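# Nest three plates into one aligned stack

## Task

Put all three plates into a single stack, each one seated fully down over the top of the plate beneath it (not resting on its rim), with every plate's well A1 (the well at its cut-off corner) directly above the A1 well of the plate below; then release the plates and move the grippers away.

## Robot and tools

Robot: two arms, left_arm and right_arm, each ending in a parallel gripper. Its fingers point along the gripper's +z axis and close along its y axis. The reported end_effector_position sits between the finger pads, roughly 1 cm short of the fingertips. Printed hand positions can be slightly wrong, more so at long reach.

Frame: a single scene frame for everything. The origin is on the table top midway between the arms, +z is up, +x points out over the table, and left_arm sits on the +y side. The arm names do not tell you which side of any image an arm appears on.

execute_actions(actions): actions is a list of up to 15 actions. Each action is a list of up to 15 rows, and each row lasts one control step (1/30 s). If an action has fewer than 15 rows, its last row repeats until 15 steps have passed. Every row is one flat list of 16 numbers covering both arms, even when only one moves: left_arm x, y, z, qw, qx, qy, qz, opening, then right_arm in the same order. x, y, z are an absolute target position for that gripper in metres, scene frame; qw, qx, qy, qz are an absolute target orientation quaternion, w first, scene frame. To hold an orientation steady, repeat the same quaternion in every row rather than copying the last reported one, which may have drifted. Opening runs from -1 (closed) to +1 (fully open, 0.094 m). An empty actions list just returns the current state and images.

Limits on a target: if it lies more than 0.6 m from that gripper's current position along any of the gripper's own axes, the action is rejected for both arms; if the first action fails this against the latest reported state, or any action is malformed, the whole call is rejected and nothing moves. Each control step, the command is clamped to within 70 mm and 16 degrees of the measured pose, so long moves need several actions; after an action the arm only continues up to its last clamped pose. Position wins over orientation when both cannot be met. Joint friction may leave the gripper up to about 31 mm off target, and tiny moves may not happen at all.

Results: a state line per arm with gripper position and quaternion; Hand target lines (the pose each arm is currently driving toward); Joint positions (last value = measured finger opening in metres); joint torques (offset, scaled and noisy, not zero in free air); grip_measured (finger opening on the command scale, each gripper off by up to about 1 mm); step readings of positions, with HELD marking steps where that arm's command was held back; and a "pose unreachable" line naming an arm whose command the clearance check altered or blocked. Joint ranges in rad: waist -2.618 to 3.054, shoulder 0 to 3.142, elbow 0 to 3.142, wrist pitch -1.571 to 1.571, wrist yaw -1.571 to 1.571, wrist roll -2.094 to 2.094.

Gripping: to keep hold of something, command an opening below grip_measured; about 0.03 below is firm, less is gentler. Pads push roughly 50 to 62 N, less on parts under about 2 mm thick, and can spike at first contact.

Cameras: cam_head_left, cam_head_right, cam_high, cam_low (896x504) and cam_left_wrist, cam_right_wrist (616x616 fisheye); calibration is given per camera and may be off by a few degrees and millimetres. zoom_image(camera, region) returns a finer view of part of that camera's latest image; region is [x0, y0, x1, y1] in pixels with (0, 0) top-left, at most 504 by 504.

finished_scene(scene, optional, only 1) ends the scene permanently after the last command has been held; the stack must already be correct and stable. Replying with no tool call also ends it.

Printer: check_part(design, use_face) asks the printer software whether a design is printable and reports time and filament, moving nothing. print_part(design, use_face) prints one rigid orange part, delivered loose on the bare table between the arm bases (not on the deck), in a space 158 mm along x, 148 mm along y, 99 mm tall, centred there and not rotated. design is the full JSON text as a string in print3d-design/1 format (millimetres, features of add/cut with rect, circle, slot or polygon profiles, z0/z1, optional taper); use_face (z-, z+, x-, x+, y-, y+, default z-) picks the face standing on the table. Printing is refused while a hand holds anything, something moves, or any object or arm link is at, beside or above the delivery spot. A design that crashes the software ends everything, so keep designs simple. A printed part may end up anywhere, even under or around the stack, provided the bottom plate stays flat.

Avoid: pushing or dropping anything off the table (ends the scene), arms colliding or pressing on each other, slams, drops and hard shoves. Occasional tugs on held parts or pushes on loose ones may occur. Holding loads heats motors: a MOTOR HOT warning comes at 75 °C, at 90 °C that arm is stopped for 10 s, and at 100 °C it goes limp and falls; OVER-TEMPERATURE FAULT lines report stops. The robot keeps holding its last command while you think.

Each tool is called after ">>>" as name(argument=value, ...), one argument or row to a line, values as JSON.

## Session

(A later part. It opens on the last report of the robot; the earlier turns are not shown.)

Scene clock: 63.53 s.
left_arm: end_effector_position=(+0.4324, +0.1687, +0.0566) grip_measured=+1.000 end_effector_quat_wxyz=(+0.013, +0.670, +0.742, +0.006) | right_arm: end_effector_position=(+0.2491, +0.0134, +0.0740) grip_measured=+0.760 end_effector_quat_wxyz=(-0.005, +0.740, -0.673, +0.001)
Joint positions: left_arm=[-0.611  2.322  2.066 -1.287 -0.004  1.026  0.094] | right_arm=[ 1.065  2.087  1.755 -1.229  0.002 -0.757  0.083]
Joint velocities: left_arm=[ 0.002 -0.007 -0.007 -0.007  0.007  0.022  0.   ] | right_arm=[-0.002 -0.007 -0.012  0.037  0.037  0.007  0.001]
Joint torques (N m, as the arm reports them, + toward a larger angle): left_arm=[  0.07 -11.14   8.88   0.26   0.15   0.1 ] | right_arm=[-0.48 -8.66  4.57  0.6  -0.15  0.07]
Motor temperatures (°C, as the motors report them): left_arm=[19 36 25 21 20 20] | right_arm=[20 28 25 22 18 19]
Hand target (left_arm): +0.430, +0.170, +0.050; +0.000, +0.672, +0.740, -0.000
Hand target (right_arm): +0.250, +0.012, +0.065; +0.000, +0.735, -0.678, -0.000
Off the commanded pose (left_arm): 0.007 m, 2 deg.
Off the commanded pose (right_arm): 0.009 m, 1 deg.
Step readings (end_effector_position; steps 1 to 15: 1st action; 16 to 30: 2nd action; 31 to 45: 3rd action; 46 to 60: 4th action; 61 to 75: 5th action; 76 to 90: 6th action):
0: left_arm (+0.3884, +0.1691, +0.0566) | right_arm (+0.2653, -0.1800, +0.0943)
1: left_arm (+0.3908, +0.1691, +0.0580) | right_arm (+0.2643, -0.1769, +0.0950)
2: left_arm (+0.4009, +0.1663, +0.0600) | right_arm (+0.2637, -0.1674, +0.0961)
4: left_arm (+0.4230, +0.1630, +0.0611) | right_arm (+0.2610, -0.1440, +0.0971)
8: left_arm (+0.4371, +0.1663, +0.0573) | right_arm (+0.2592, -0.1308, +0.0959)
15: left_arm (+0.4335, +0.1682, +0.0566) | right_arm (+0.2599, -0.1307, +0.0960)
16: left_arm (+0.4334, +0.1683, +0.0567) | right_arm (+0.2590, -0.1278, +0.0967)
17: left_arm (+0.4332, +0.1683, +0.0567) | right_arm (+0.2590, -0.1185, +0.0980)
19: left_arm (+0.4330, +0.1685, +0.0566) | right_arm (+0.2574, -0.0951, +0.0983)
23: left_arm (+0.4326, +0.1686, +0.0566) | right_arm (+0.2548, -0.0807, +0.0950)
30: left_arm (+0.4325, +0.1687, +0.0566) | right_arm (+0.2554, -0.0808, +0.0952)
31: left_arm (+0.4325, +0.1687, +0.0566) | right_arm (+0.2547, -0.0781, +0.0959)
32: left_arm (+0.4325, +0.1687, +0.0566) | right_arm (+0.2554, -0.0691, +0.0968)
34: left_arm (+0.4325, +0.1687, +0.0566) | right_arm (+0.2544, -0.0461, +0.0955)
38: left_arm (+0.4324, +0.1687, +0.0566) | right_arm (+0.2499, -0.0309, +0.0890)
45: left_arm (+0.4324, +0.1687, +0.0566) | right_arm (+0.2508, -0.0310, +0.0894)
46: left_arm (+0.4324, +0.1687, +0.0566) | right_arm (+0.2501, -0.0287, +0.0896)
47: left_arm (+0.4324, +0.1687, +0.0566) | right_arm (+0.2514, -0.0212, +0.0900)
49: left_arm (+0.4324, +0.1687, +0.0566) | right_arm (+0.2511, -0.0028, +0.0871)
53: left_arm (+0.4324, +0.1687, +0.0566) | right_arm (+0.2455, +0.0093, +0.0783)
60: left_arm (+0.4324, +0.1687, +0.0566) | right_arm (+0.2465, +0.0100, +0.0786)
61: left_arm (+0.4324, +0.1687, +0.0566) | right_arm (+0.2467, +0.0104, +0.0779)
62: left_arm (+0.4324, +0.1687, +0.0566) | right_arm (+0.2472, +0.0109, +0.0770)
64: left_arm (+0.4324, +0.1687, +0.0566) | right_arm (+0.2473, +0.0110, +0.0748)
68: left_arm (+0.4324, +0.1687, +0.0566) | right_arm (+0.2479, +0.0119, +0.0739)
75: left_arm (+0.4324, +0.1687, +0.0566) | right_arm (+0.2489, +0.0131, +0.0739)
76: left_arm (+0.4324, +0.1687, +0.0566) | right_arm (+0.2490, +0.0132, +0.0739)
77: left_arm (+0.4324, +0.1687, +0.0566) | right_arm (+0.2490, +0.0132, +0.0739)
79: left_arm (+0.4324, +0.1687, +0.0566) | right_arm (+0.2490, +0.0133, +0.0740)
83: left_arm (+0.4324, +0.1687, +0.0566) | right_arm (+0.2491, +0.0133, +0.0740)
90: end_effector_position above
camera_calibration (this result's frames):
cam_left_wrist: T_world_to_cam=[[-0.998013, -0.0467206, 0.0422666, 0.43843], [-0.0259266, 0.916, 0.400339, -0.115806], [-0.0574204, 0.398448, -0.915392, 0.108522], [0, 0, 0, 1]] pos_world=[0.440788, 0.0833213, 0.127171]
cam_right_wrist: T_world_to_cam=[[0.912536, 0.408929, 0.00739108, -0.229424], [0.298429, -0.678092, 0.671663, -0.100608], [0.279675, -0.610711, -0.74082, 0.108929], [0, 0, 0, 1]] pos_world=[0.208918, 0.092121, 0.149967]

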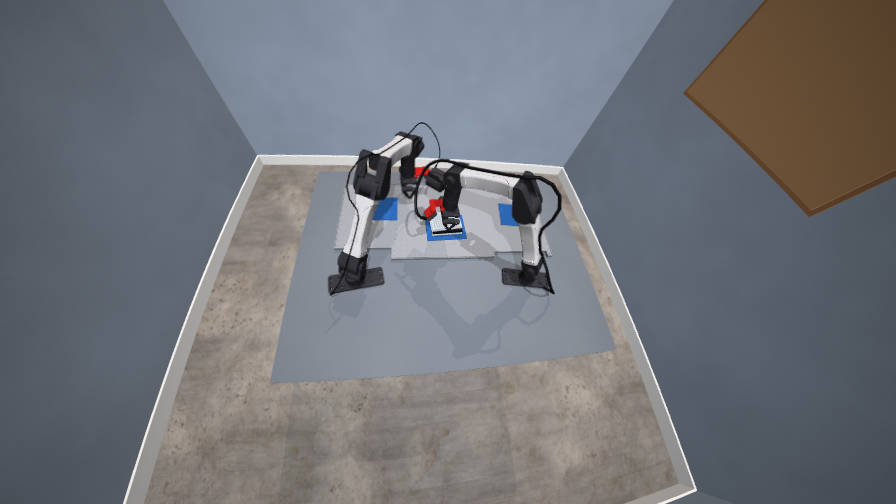

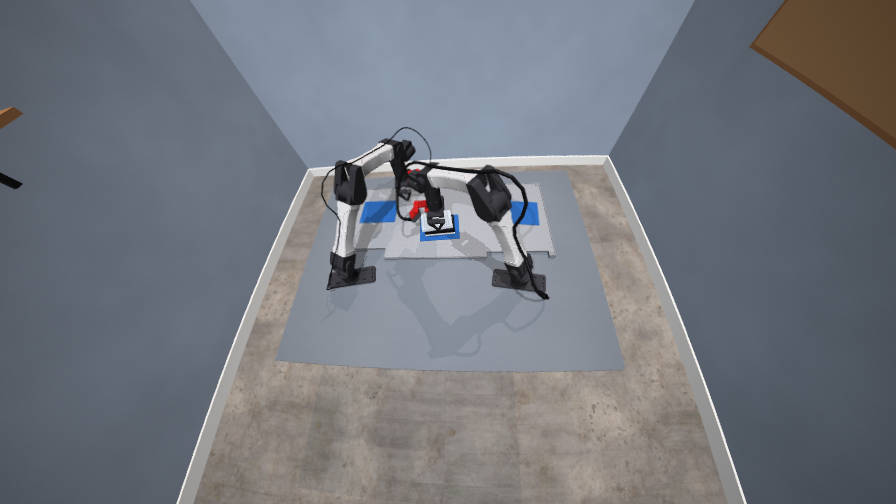

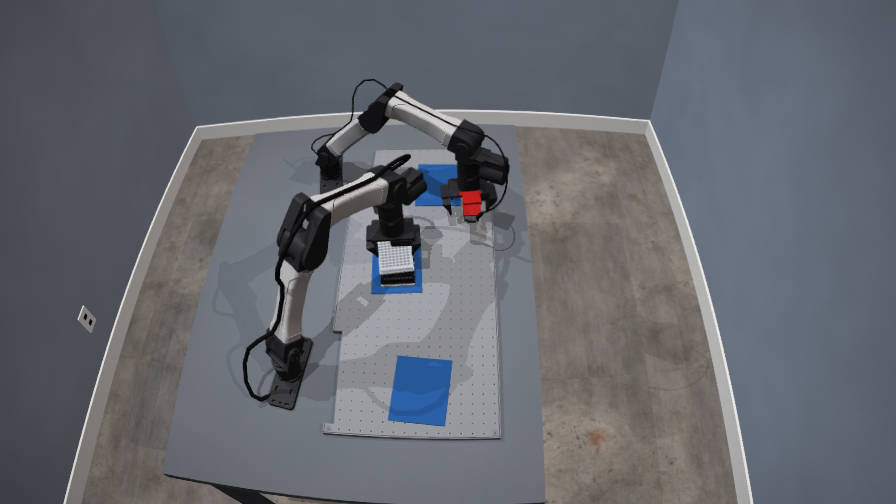

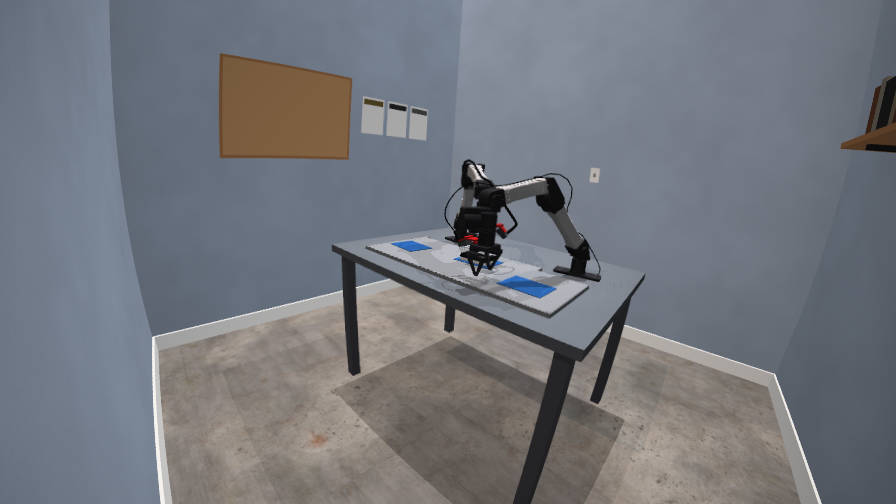

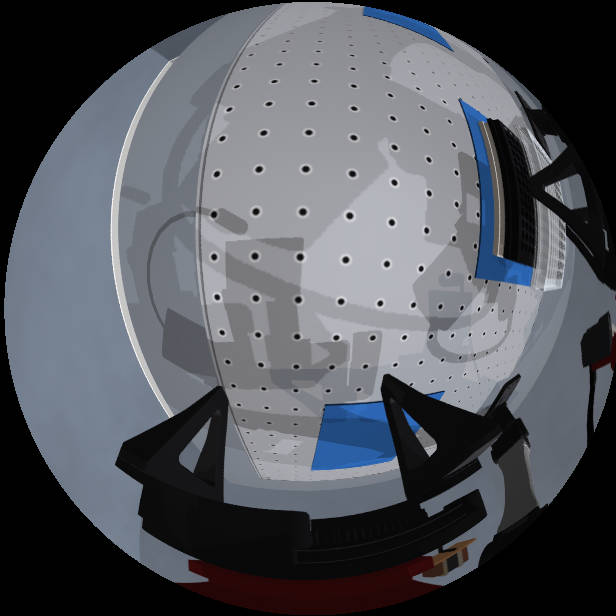

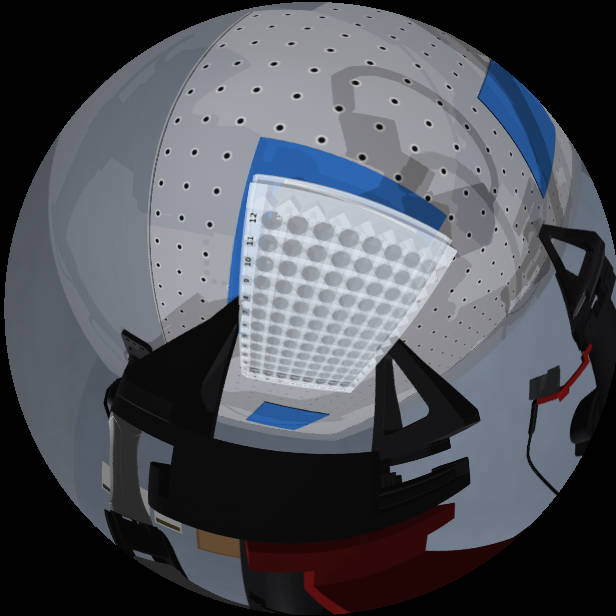

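>>> execute_actions(
  actions=[
    [[0.43,0.17,0.05,0,0.672,0.74,0,1,0.252,-0.004,0.065,0,0.727,-0.687,0,0.72]],
    [[0.43,0.17,0.05,0,0.672,0.74,0,1,0.252,-0.004,0.055,0,0.727,-0.687,0,0.72]],
    [[0.43,0.17,0.05,0,0.672,0.74,0,1,0.252,-0.004,0.055,0,0.727,-0.687,0,0.72]],
  ],
)

>>> zoom_image(
  camera="cam_left_wrist",
  region=[440,90,600,310],
)

>>> zoom_image(
  camera="cam_high",
  region=[365,240,430,300],
)

>>> zoom_image(
  camera="cam_right_wrist",
  region=[200,110,500,330],
)

Scene clock: 65.67 s.
left_arm: end_effector_position=(+0.4324, +0.1687, +0.0566) grip_measured=+1.000 end_effector_quat_wxyz=(+0.013, +0.670, +0.742, +0.006) | right_arm: end_effector_position=(+0.2511, -0.0036, +0.0580) grip_measured=+0.760 end_effector_quat_wxyz=(+0.008, +0.729, -0.684, +0.002)
Joint positions: left_arm=[-0.611  2.322  2.066 -1.287 -0.004  1.026  0.094] | right_arm=[ 1.035  2.072  1.668 -1.182  0.002 -0.757  0.083]
Joint velocities: left_arm=[ 0.002  0.007  0.012 -0.051 -0.037  0.007  0.   ] | right_arm=[-0.007 -0.007  0.002  0.007 -0.007 -0.007 -0.001]
Joint torques (N m, as the arm reports them, + toward a larger angle): left_arm=[  0.03 -11.17   9.01   0.22   0.18   0.07] | right_arm=[-0.37 -9.99  3.76  0.67 -0.15  0.  ]
Motor temperatures (°C, as the motors report them): left_arm=[19 37 26 21 20 20] | right_arm=[20 29 25 22 18 19]
Hand target (left_arm): +0.430, +0.170, +0.050; +0.000, +0.672, +0.740, -0.000
Hand target (right_arm): +0.252, -0.004, +0.055; +0.000, +0.727, -0.687, +0.000
Off the commanded pose (left_arm): 0.007 m, 2 deg.
Off the commanded pose (right_arm): 0.003 m, 1 deg.
Step readings (end_effector_position; steps 1 to 15: 1st action; 16 to 30: 2nd action; 31 to 45: 3rd action):
0: left_arm (+0.4324, +0.1687, +0.0566) | right_arm (+0.2491, +0.0134, +0.0740)
1: left_arm (+0.4324, +0.1687, +0.0566) | right_arm (+0.2495, +0.0125, +0.0726)
2: left_arm (+0.4324, +0.1687, +0.0566) | right_arm (+0.2490, +0.0094, +0.0702)
4: left_arm (+0.4324, +0.1687, +0.0566) | right_arm (+0.2482, +0.0009, +0.0645)
8: left_arm (+0.4324, +0.1687, +0.0566) | right_arm (+0.2495, -0.0053, +0.0608)
15: left_arm (+0.4324, +0.1687, +0.0566) | right_arm (+0.2502, -0.0045, +0.0608)
16: left_arm (+0.4324, +0.1687, +0.0566) | right_arm (+0.2503, -0.0043, +0.0598)
17: left_arm (+0.4324, +0.1687, +0.0566) | right_arm (+0.2506, -0.0040, +0.0587)
19: left_arm (+0.4324, +0.1687, +0.0566) | right_arm (+0.2509, -0.0038, +0.0584)
23: left_arm (+0.4324, +0.1687, +0.0566) | right_arm (+0.2511, -0.0036, +0.0580)
30: left_arm (+0.4324, +0.1687, +0.0566) | right_arm (+0.2511, -0.0036, +0.0580)
31: left_arm (+0.4324, +0.1687, +0.0566) | right_arm (+0.2511, -0.0036, +0.0580)
32: left_arm (+0.4324, +0.1687, +0.0566) | right_arm (+0.2511, -0.0036, +0.0580)
34: left_arm (+0.4324, +0.1687, +0.0566) | right_arm (+0.2511, -0.0036, +0.0580)
38: left_arm (+0.4324, +0.1687, +0.0566) | right_arm (+0.2511, -0.0036, +0.0580)
45: end_effector_position above
camera_calibration (this result's frames):
cam_left_wrist: T_world_to_cam=[[-0.998013, -0.0467206, 0.0422666, 0.43843], [-0.0259266, 0.916, 0.400339, -0.115806], [-0.0574204, 0.398448, -0.915392, 0.108522], [0, 0, 0, 1]] pos_world=[0.440788, 0.0833213, 0.127171]
cam_right_wrist: T_world_to_cam=[[0.924531, 0.380824, -0.0146848, -0.225964], [0.288283, -0.673625, 0.680531, -0.0999713], [0.249271, -0.633405, -0.732572, 0.0932375], [0, 0, 0, 1]] pos_world=[0.214489, 0.0777666, 0.133019]

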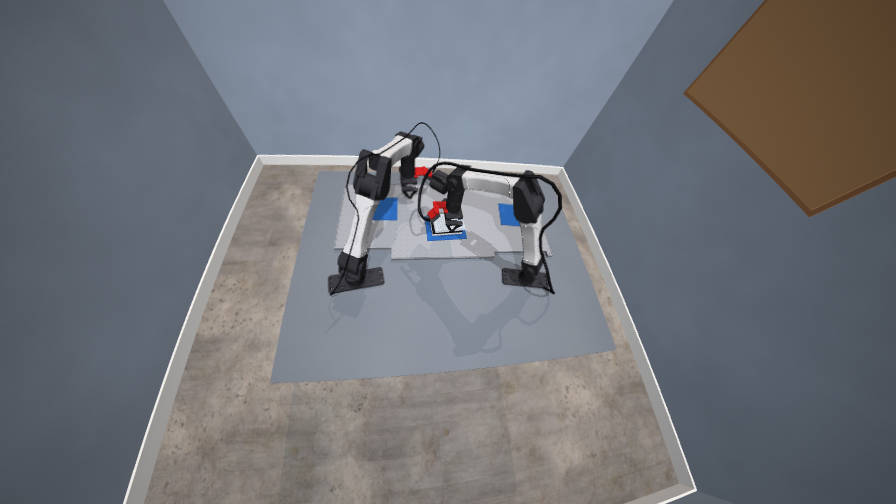

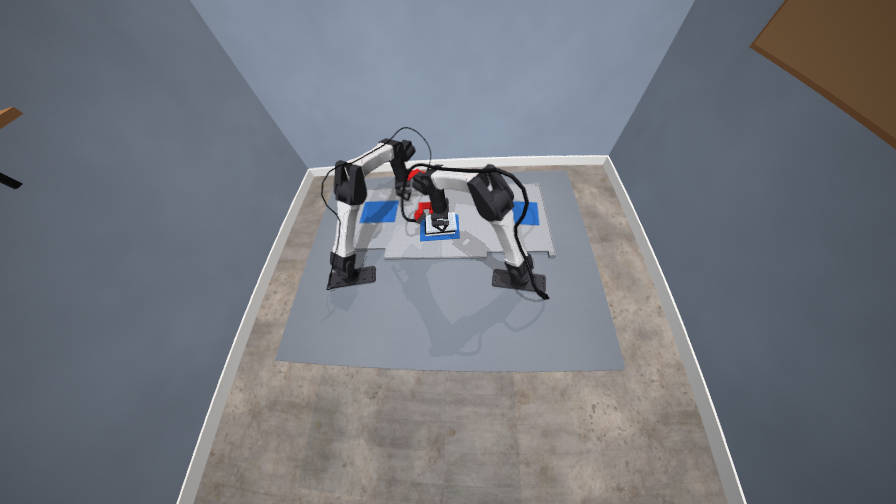

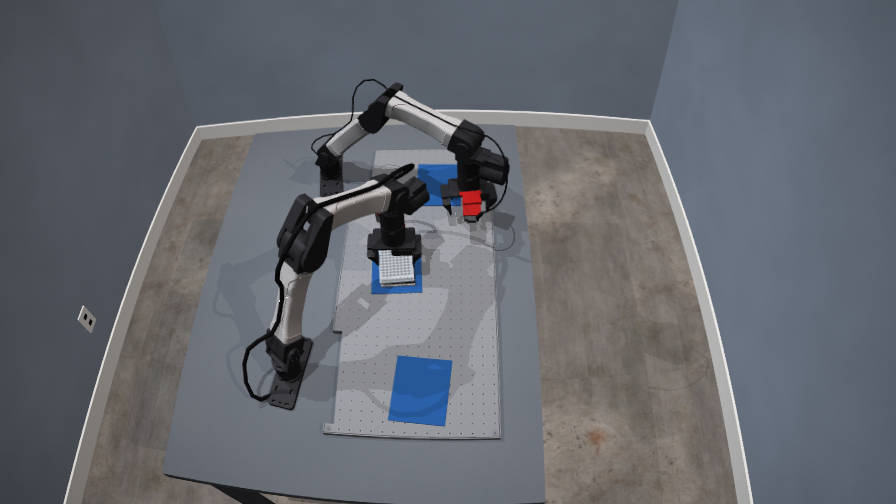

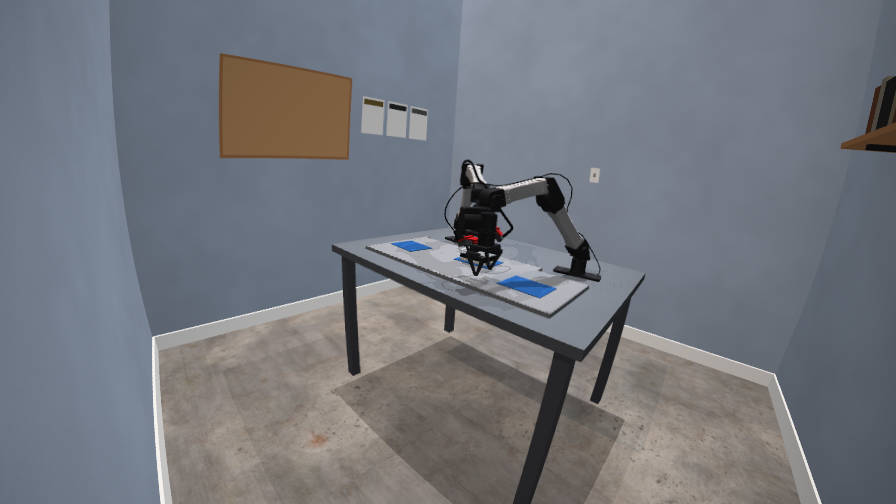

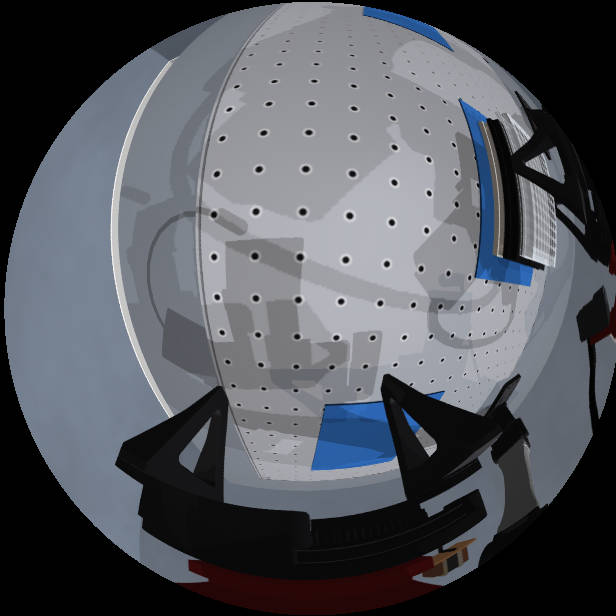

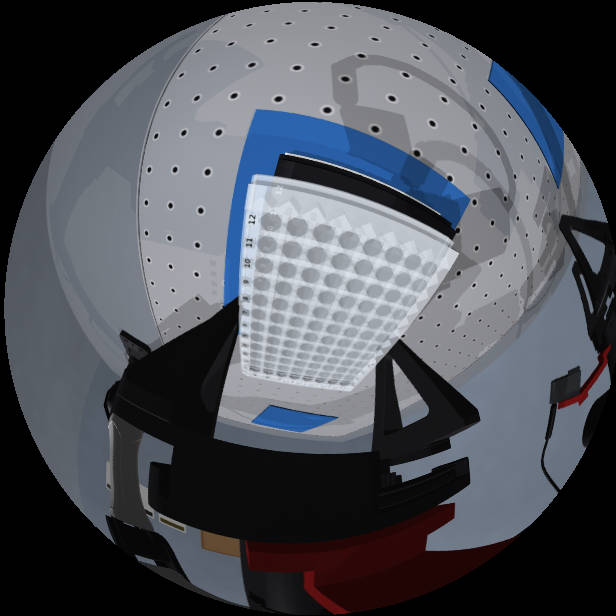

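Region (440, 90, 600, 310) of cam_left_wrist's 616x616 image, scaled by 2.291, with more detail than that image has; it fills the left 367 columns of this view, and the rest is white.

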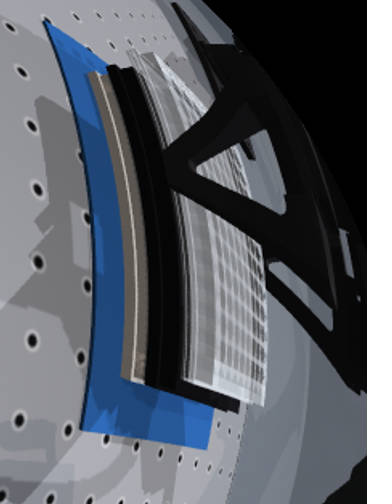

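Region (365, 240, 430, 300) of cam_high's 896x504 image, scaled by 7.754, with more detail than that image has; it fills the top 465 rows of this view, and the rest is white.

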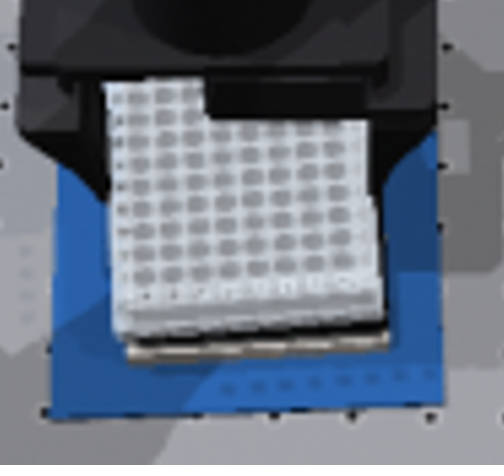

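Region (200, 110, 500, 330) of cam_right_wrist's 616x616 image, scaled by 1.680, with more detail than that image has; it fills the top 370 rows of this view, and the rest is white.

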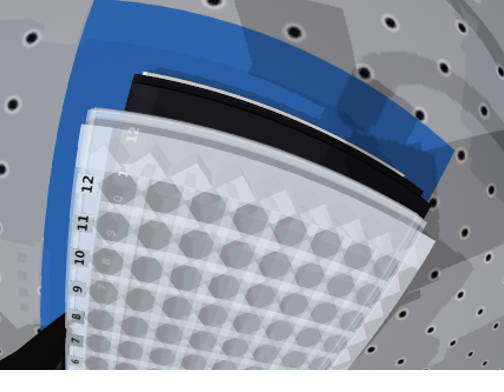

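>>> execute_actions(
  actions=[
    [[0.43,0.17,0.05,0,0.672,0.74,0,1,0.252,-0.004,0.07,0,0.727,-0.687,0,0.72]],
    [[0.43,0.17,0.05,0,0.672,0.74,0,1,0.257,0.004,0.07,0,0.709,-0.705,0,0.72]],
    [[0.43,0.17,0.05,0,0.672,0.74,0,1,0.257,0.004,0.07,0,0.709,-0.705,0,0.72]],
  ],
)

>>> zoom_image(
  camera="cam_left_wrist",
  region=[440,90,600,310],
)

>>> zoom_image(
  camera="cam_high",
  region=[365,240,430,300],
)

>>> zoom_image(
  camera="cam_right_wrist",
  region=[200,110,500,330],
)

Scene clock: 68.10 s.
left_arm: end_effector_position=(+0.4324, +0.1687, +0.0566) grip_measured=+1.000 end_effector_quat_wxyz=(+0.013, +0.670, +0.742, +0.006) | right_arm: end_effector_position=(+0.2548, +0.0009, +0.0672) grip_measured=+0.760 end_effector_quat_wxyz=(+0.000, +0.712, -0.702, +0.001)
Joint positions: left_arm=[-0.611  2.322  2.066 -1.287 -0.004  1.026  0.094] | right_arm=[ 1.035  2.075  1.71  -1.207  0.002 -0.708  0.083]
Joint velocities: left_arm=[-0.007  0.017 -0.007 -0.037 -0.007 -0.007  0.   ] | right_arm=[-0.007 -0.002  0.007  0.007  0.007 -0.066  0.001]
Joint torques (N m, as the arm reports them, + toward a larger angle): left_arm=[  0.15 -10.85   8.72   0.27   0.12   0.12] | right_arm=[-0.15 -8.46  7.61  0.16 -0.17  0.08]
Motor temperatures (°C, as the motors report them): left_arm=[19 37 26 21 20 20] | right_arm=[20 30 25 22 18 19]
Hand target (left_arm): +0.430, +0.170, +0.050; +0.000, +0.672, +0.740, -0.000
Hand target (right_arm): +0.257, +0.004, +0.070; -0.000, +0.709, -0.705, -0.000
Off the commanded pose (left_arm): 0.007 m, 2 deg.
Off the commanded pose (right_arm): 0.005 m, 1 deg.
Step readings (end_effector_position; steps 1 to 15: 1st action; 16 to 30: 2nd action; 31 to 45: 3rd action):
0: left_arm (+0.4324, +0.1687, +0.0566) | right_arm (+0.2511, -0.0036, +0.0580)
1: left_arm (+0.4324, +0.1687, +0.0566) | right_arm (+0.2510, -0.0037, +0.0584)
2: left_arm (+0.4324, +0.1687, +0.0566) | right_arm (+0.2510, -0.0037, +0.0589)
4: left_arm (+0.4324, +0.1687, +0.0566) | right_arm (+0.2510, -0.0037, +0.0590)
8: left_arm (+0.4324, +0.1687, +0.0566) | right_arm (+0.2510, -0.0037, +0.0590)
15: left_arm (+0.4324, +0.1687, +0.0566) | right_arm (+0.2510, -0.0037, +0.0590)
16: left_arm (+0.4324, +0.1687, +0.0566) | right_arm (+0.2512, -0.0035, +0.0598)
17: left_arm (+0.4324, +0.1687, +0.0566) | right_arm (+0.2520, -0.0025, +0.0613)
19: left_arm (+0.4324, +0.1687, +0.0566) | right_arm (+0.2546, +0.0006, +0.0645)
23: left_arm (+0.4324, +0.1687, +0.0566) | right_arm (+0.2562, +0.0026, +0.0672)
30: left_arm (+0.4324, +0.1687, +0.0566) | right_arm (+0.2551, +0.0013, +0.0672)
31: left_arm (+0.4324, +0.1687, +0.0566) | right_arm (+0.2551, +0.0012, +0.0672)
32: left_arm (+0.4324, +0.1687, +0.0566) | right_arm (+0.2550, +0.0011, +0.0672)
34: left_arm (+0.4324, +0.1687, +0.0566) | right_arm (+0.2550, +0.0010, +0.0672)
38: left_arm (+0.4324, +0.1687, +0.0566) | right_arm (+0.2549, +0.0010, +0.0672)
45: end_effector_position above
camera_calibration (this result's frames):
cam_left_wrist: T_world_to_cam=[[-0.998013, -0.0467206, 0.0422666, 0.43843], [-0.0259266, 0.916, 0.400339, -0.115806], [-0.0574204, 0.398448, -0.915392, 0.108522], [0, 0, 0, 1]] pos_world=[0.440788, 0.0833213, 0.127171]
cam_right_wrist: T_world_to_cam=[[0.942098, 0.335334, -0.00140691, -0.236341], [0.248164, -0.694368, 0.675476, -0.0937223], [0.225533, -0.636714, -0.737381, 0.108308], [0, 0, 0, 1]] pos_world=[0.221488, 0.0831365, 0.142839]

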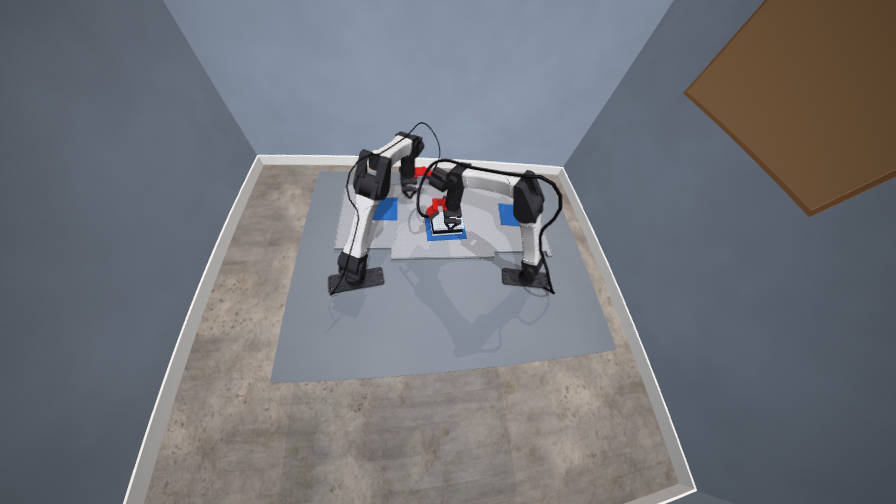

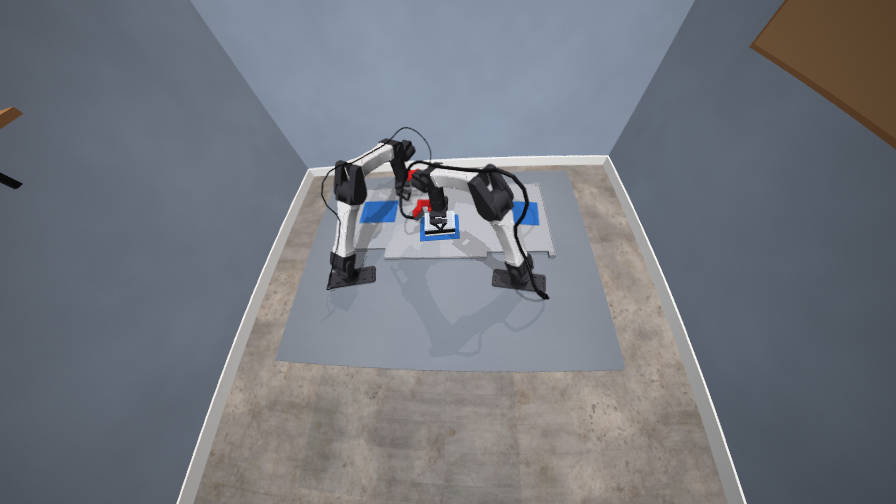

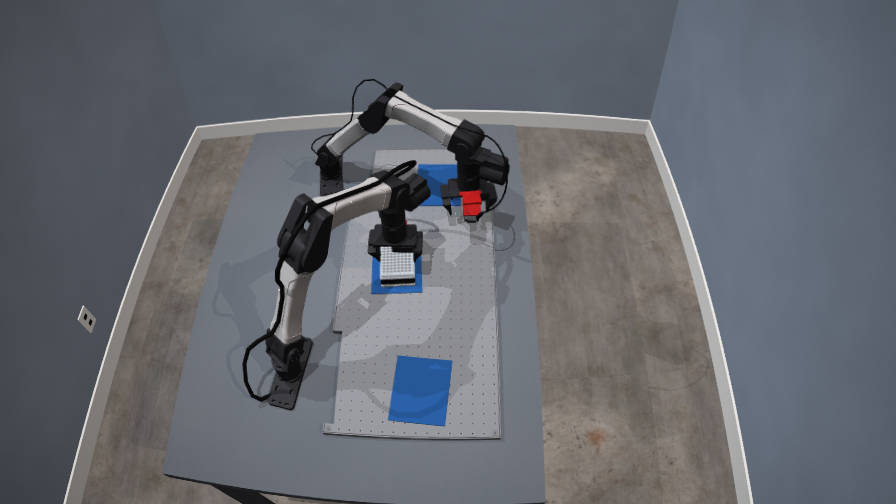

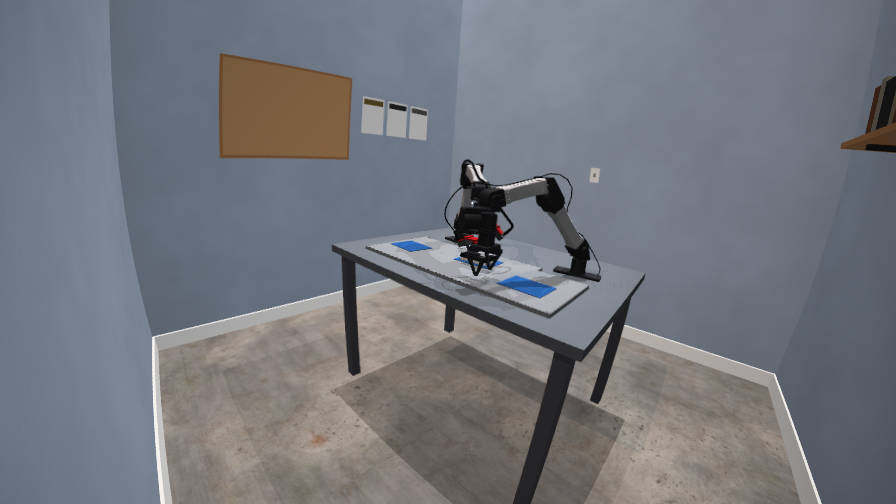

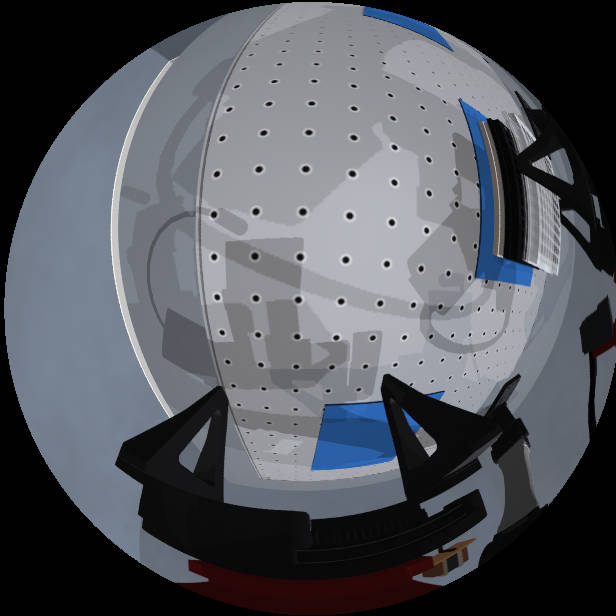

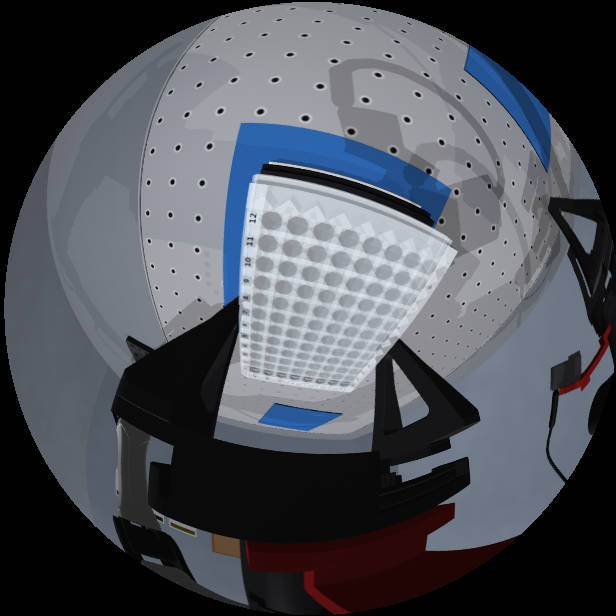

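Region (440, 90, 600, 310) of cam_left_wrist's 616x616 image, scaled by 2.291, with more detail than that image has; it fills the left 367 columns of this view, and the rest is white.

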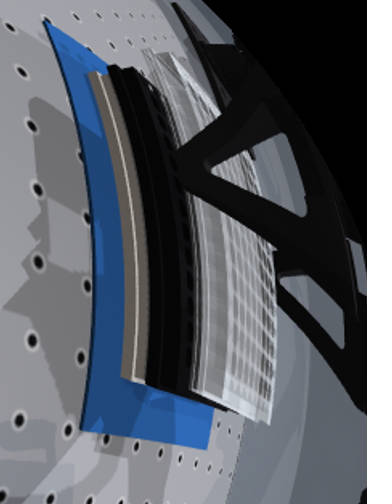

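Region (365, 240, 430, 300) of cam_high's 896x504 image, scaled by 7.754, with more detail than that image has; it fills the top 465 rows of this view, and the rest is white.

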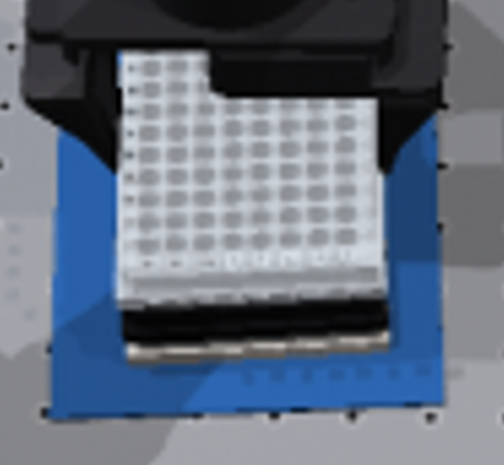

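Region (200, 110, 500, 330) of cam_right_wrist's 616x616 image, scaled by 1.680, with more detail than that image has; it fills the top 370 rows of this view, and the rest is white.

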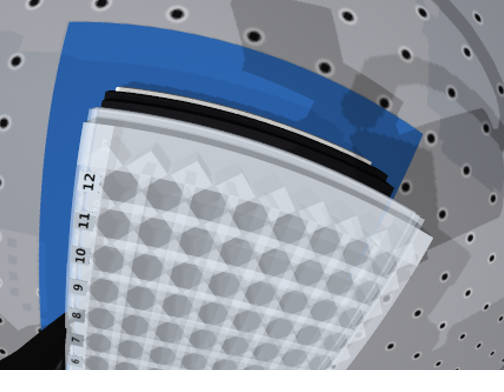

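>>> execute_actions(
  actions=[
    [[0.43,0.17,0.05,0,0.672,0.74,0,1,0.256,0.006,0.058,0,0.716,-0.698,0,0.72]],
    [[0.43,0.17,0.05,0,0.672,0.74,0,1,0.256,0.006,0.052,0,0.716,-0.698,0,0.72]],
    [[0.43,0.17,0.05,0,0.672,0.74,0,1,0.256,0.006,0.052,0,0.716,-0.698,0,0.72]],
  ],
)

>>> zoom_image(
  camera="cam_left_wrist",
  region=[440,90,600,310],
)

>>> zoom_image(
  camera="cam_high",
  region=[365,240,430,300],
)

>>> zoom_image(
  camera="cam_right_wrist",
  region=[200,110,500,330],
)

Scene clock: 70.43 s.
left_arm: end_effector_position=(+0.4324, +0.1687, +0.0566) grip_measured=+1.000 end_effector_quat_wxyz=(+0.013, +0.670, +0.742, +0.006) | right_arm: end_effector_position=(+0.2586, +0.0054, +0.0613) grip_measured=+0.760 end_effector_quat_wxyz=(-0.005, +0.712, -0.702, +0.001)
Joint positions: left_arm=[-0.611  2.322  2.066 -1.287 -0.004  1.026  0.094] | right_arm=[ 1.035  2.091  1.71  -1.179  0.002 -0.708  0.083]
Joint velocities: left_arm=[-0.012 -0.002  0.002  0.037  0.037 -0.037  0.   ] | right_arm=[ 0.012 -0.007  0.002 -0.022 -0.007 -0.037 -0.001]
Joint torques (N m, as the arm reports them, + toward a larger angle): left_arm=[ -0.02 -11.25   8.77   0.24   0.1    0.07] | right_arm=[ 0.31 -8.66  4.44  0.61 -0.16 -0.09]
Motor temperatures (°C, as the motors report them): left_arm=[19 38 26 21 20 20] | right_arm=[20 30 25 22 18 19]
Hand target (left_arm): +0.430, +0.170, +0.050; +0.000, +0.672, +0.740, -0.000
Hand target (right_arm): +0.256, +0.006, +0.052; +0.000, +0.716, -0.698, -0.000
Off the commanded pose (left_arm): 0.007 m, 2 deg.
Off the commanded pose (right_arm): 0.010 m, 1 deg.
Step readings (end_effector_position; steps 1 to 15: 1st action; 16 to 30: 2nd action; 31 to 45: 3rd action):
0: left_arm (+0.4324, +0.1687, +0.0566) | right_arm (+0.2548, +0.0009, +0.0672)
1: left_arm (+0.4324, +0.1687, +0.0566) | right_arm (+0.2549, +0.0009, +0.0668)
2: left_arm (+0.4324, +0.1687, +0.0566) | right_arm (+0.2550, +0.0011, +0.0662)
4: left_arm (+0.4324, +0.1687, +0.0566) | right_arm (+0.2551, +0.0013, +0.0642)
8: left_arm (+0.4324, +0.1687, +0.0566) | right_arm (+0.2552, +0.0013, +0.0613)
15: left_arm (+0.4324, +0.1687, +0.0566) | right_arm (+0.2553, +0.0015, +0.0613)
16: left_arm (+0.4324, +0.1687, +0.0566) | right_arm (+0.2555, +0.0018, +0.0613)
17: left_arm (+0.4324, +0.1687, +0.0566) | right_arm (+0.2561, +0.0024, +0.0613)
19: left_arm (+0.4324, +0.1687, +0.0566) | right_arm (+0.2571, +0.0036, +0.0613)
23: left_arm (+0.4324, +0.1687, +0.0566) | right_arm (+0.2581, +0.0048, +0.0613)
30: left_arm (+0.4324, +0.1687, +0.0566) | right_arm (+0.2585, +0.0054, +0.0613)
31: left_arm (+0.4324, +0.1687, +0.0566) | right_arm (+0.2585, +0.0054, +0.0613)
32: left_arm (+0.4324, +0.1687, +0.0566) | right_arm (+0.2585, +0.0054, +0.0613)
34: left_arm (+0.4324, +0.1687, +0.0566) | right_arm (+0.2586, +0.0054, +0.0613)
38: left_arm (+0.4324, +0.1687, +0.0566) | right_arm (+0.2586, +0.0054, +0.0613)
45: end_effector_position above
camera_calibration (this result's frames):
cam_left_wrist: T_world_to_cam=[[-0.998013, -0.0467206, 0.0422666, 0.43843], [-0.0259266, 0.916, 0.400339, -0.115806], [-0.0574204, 0.398448, -0.915392, 0.108522], [0, 0, 0, 1]] pos_world=[0.440788, 0.0833213, 0.127171]
cam_right_wrist: T_world_to_cam=[[0.942073, 0.335303, 0.0084356, -0.242012], [0.243239, -0.700294, 0.671136, -0.0859393], [0.230941, -0.630207, -0.741287, 0.104782], [0, 0, 0, 1]] pos_world=[0.224698, 0.0869988, 0.137392]

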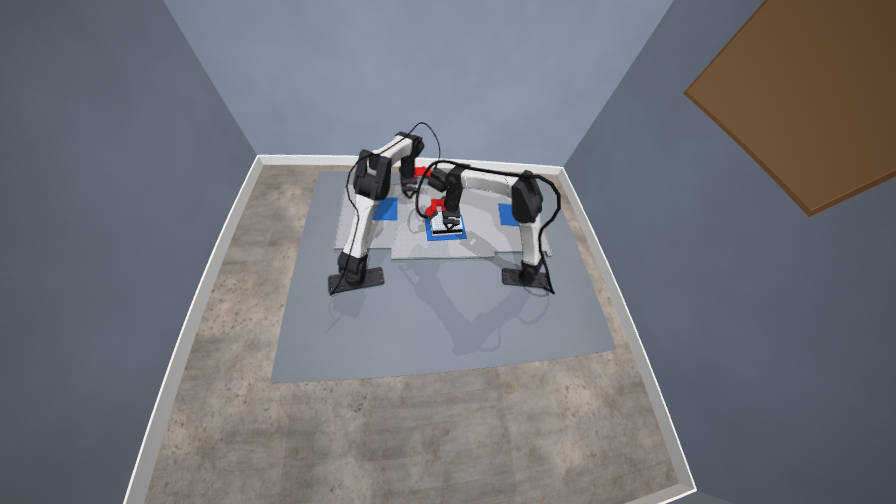

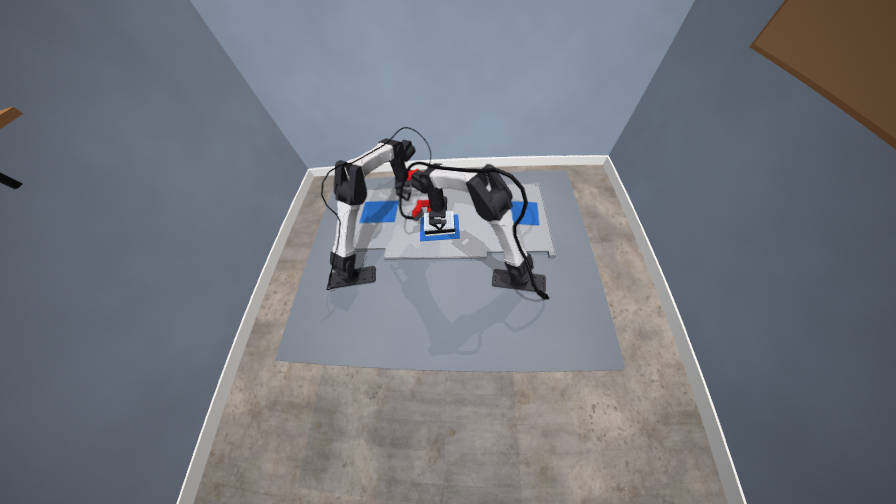

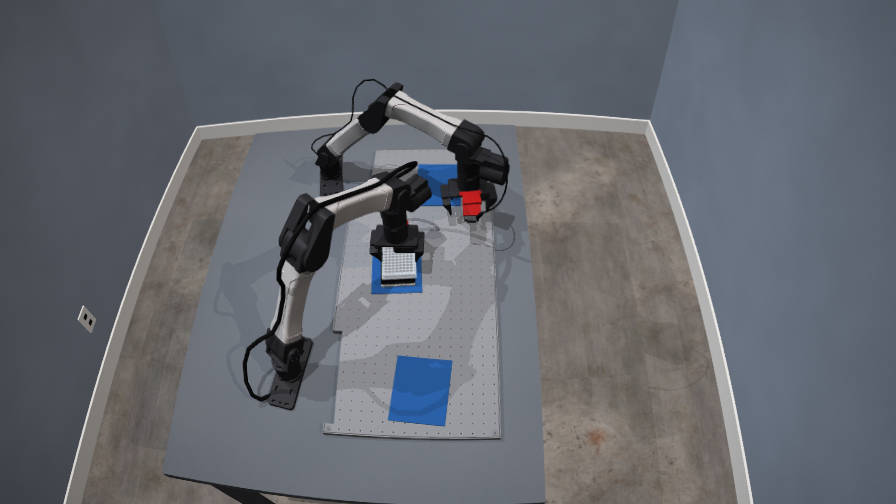

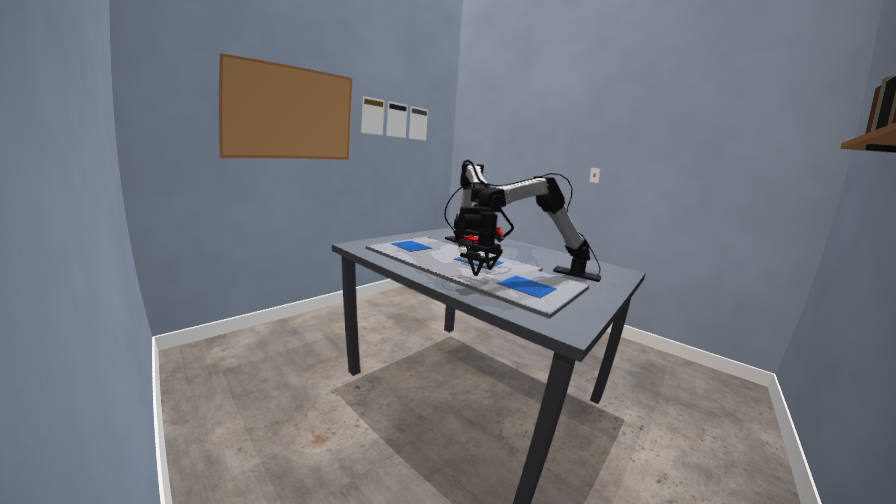

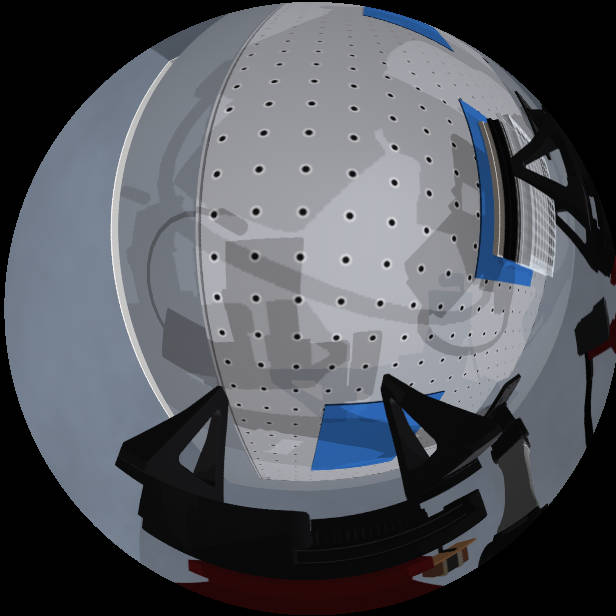

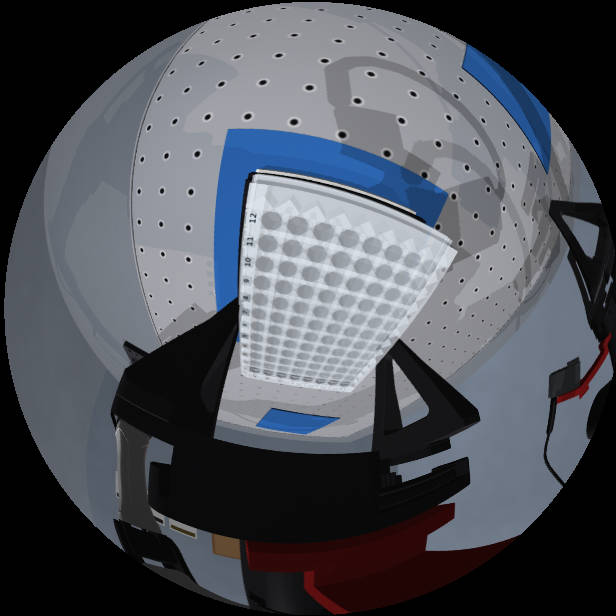

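Region (440, 90, 600, 310) of cam_left_wrist's 616x616 image, scaled by 2.291, with more detail than that image has; it fills the left 367 columns of this view, and the rest is white.

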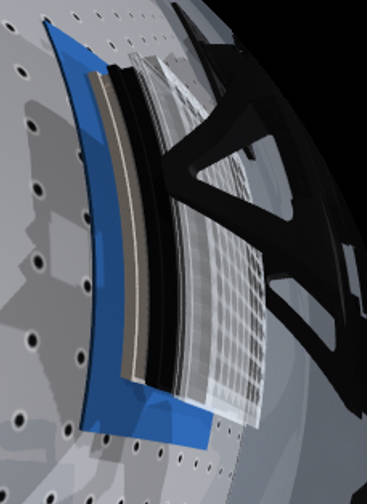

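Region (365, 240, 430, 300) of cam_high's 896x504 image, scaled by 7.754, with more detail than that image has; it fills the top 465 rows of this view, and the rest is white.

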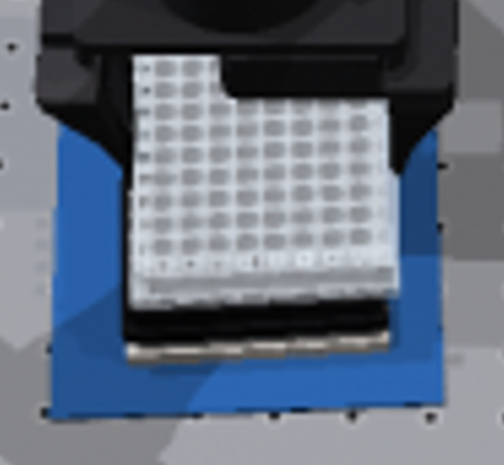

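Region (200, 110, 500, 330) of cam_right_wrist's 616x616 image, scaled by 1.680, with more detail than that image has; it fills the top 370 rows of this view, and the rest is white.

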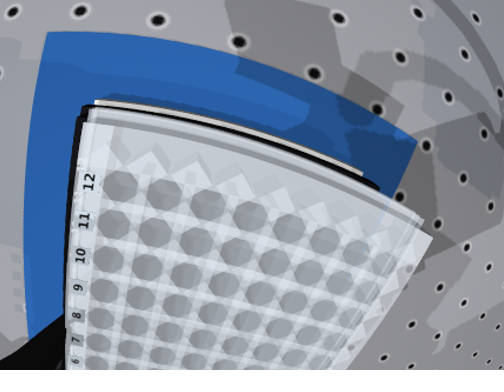

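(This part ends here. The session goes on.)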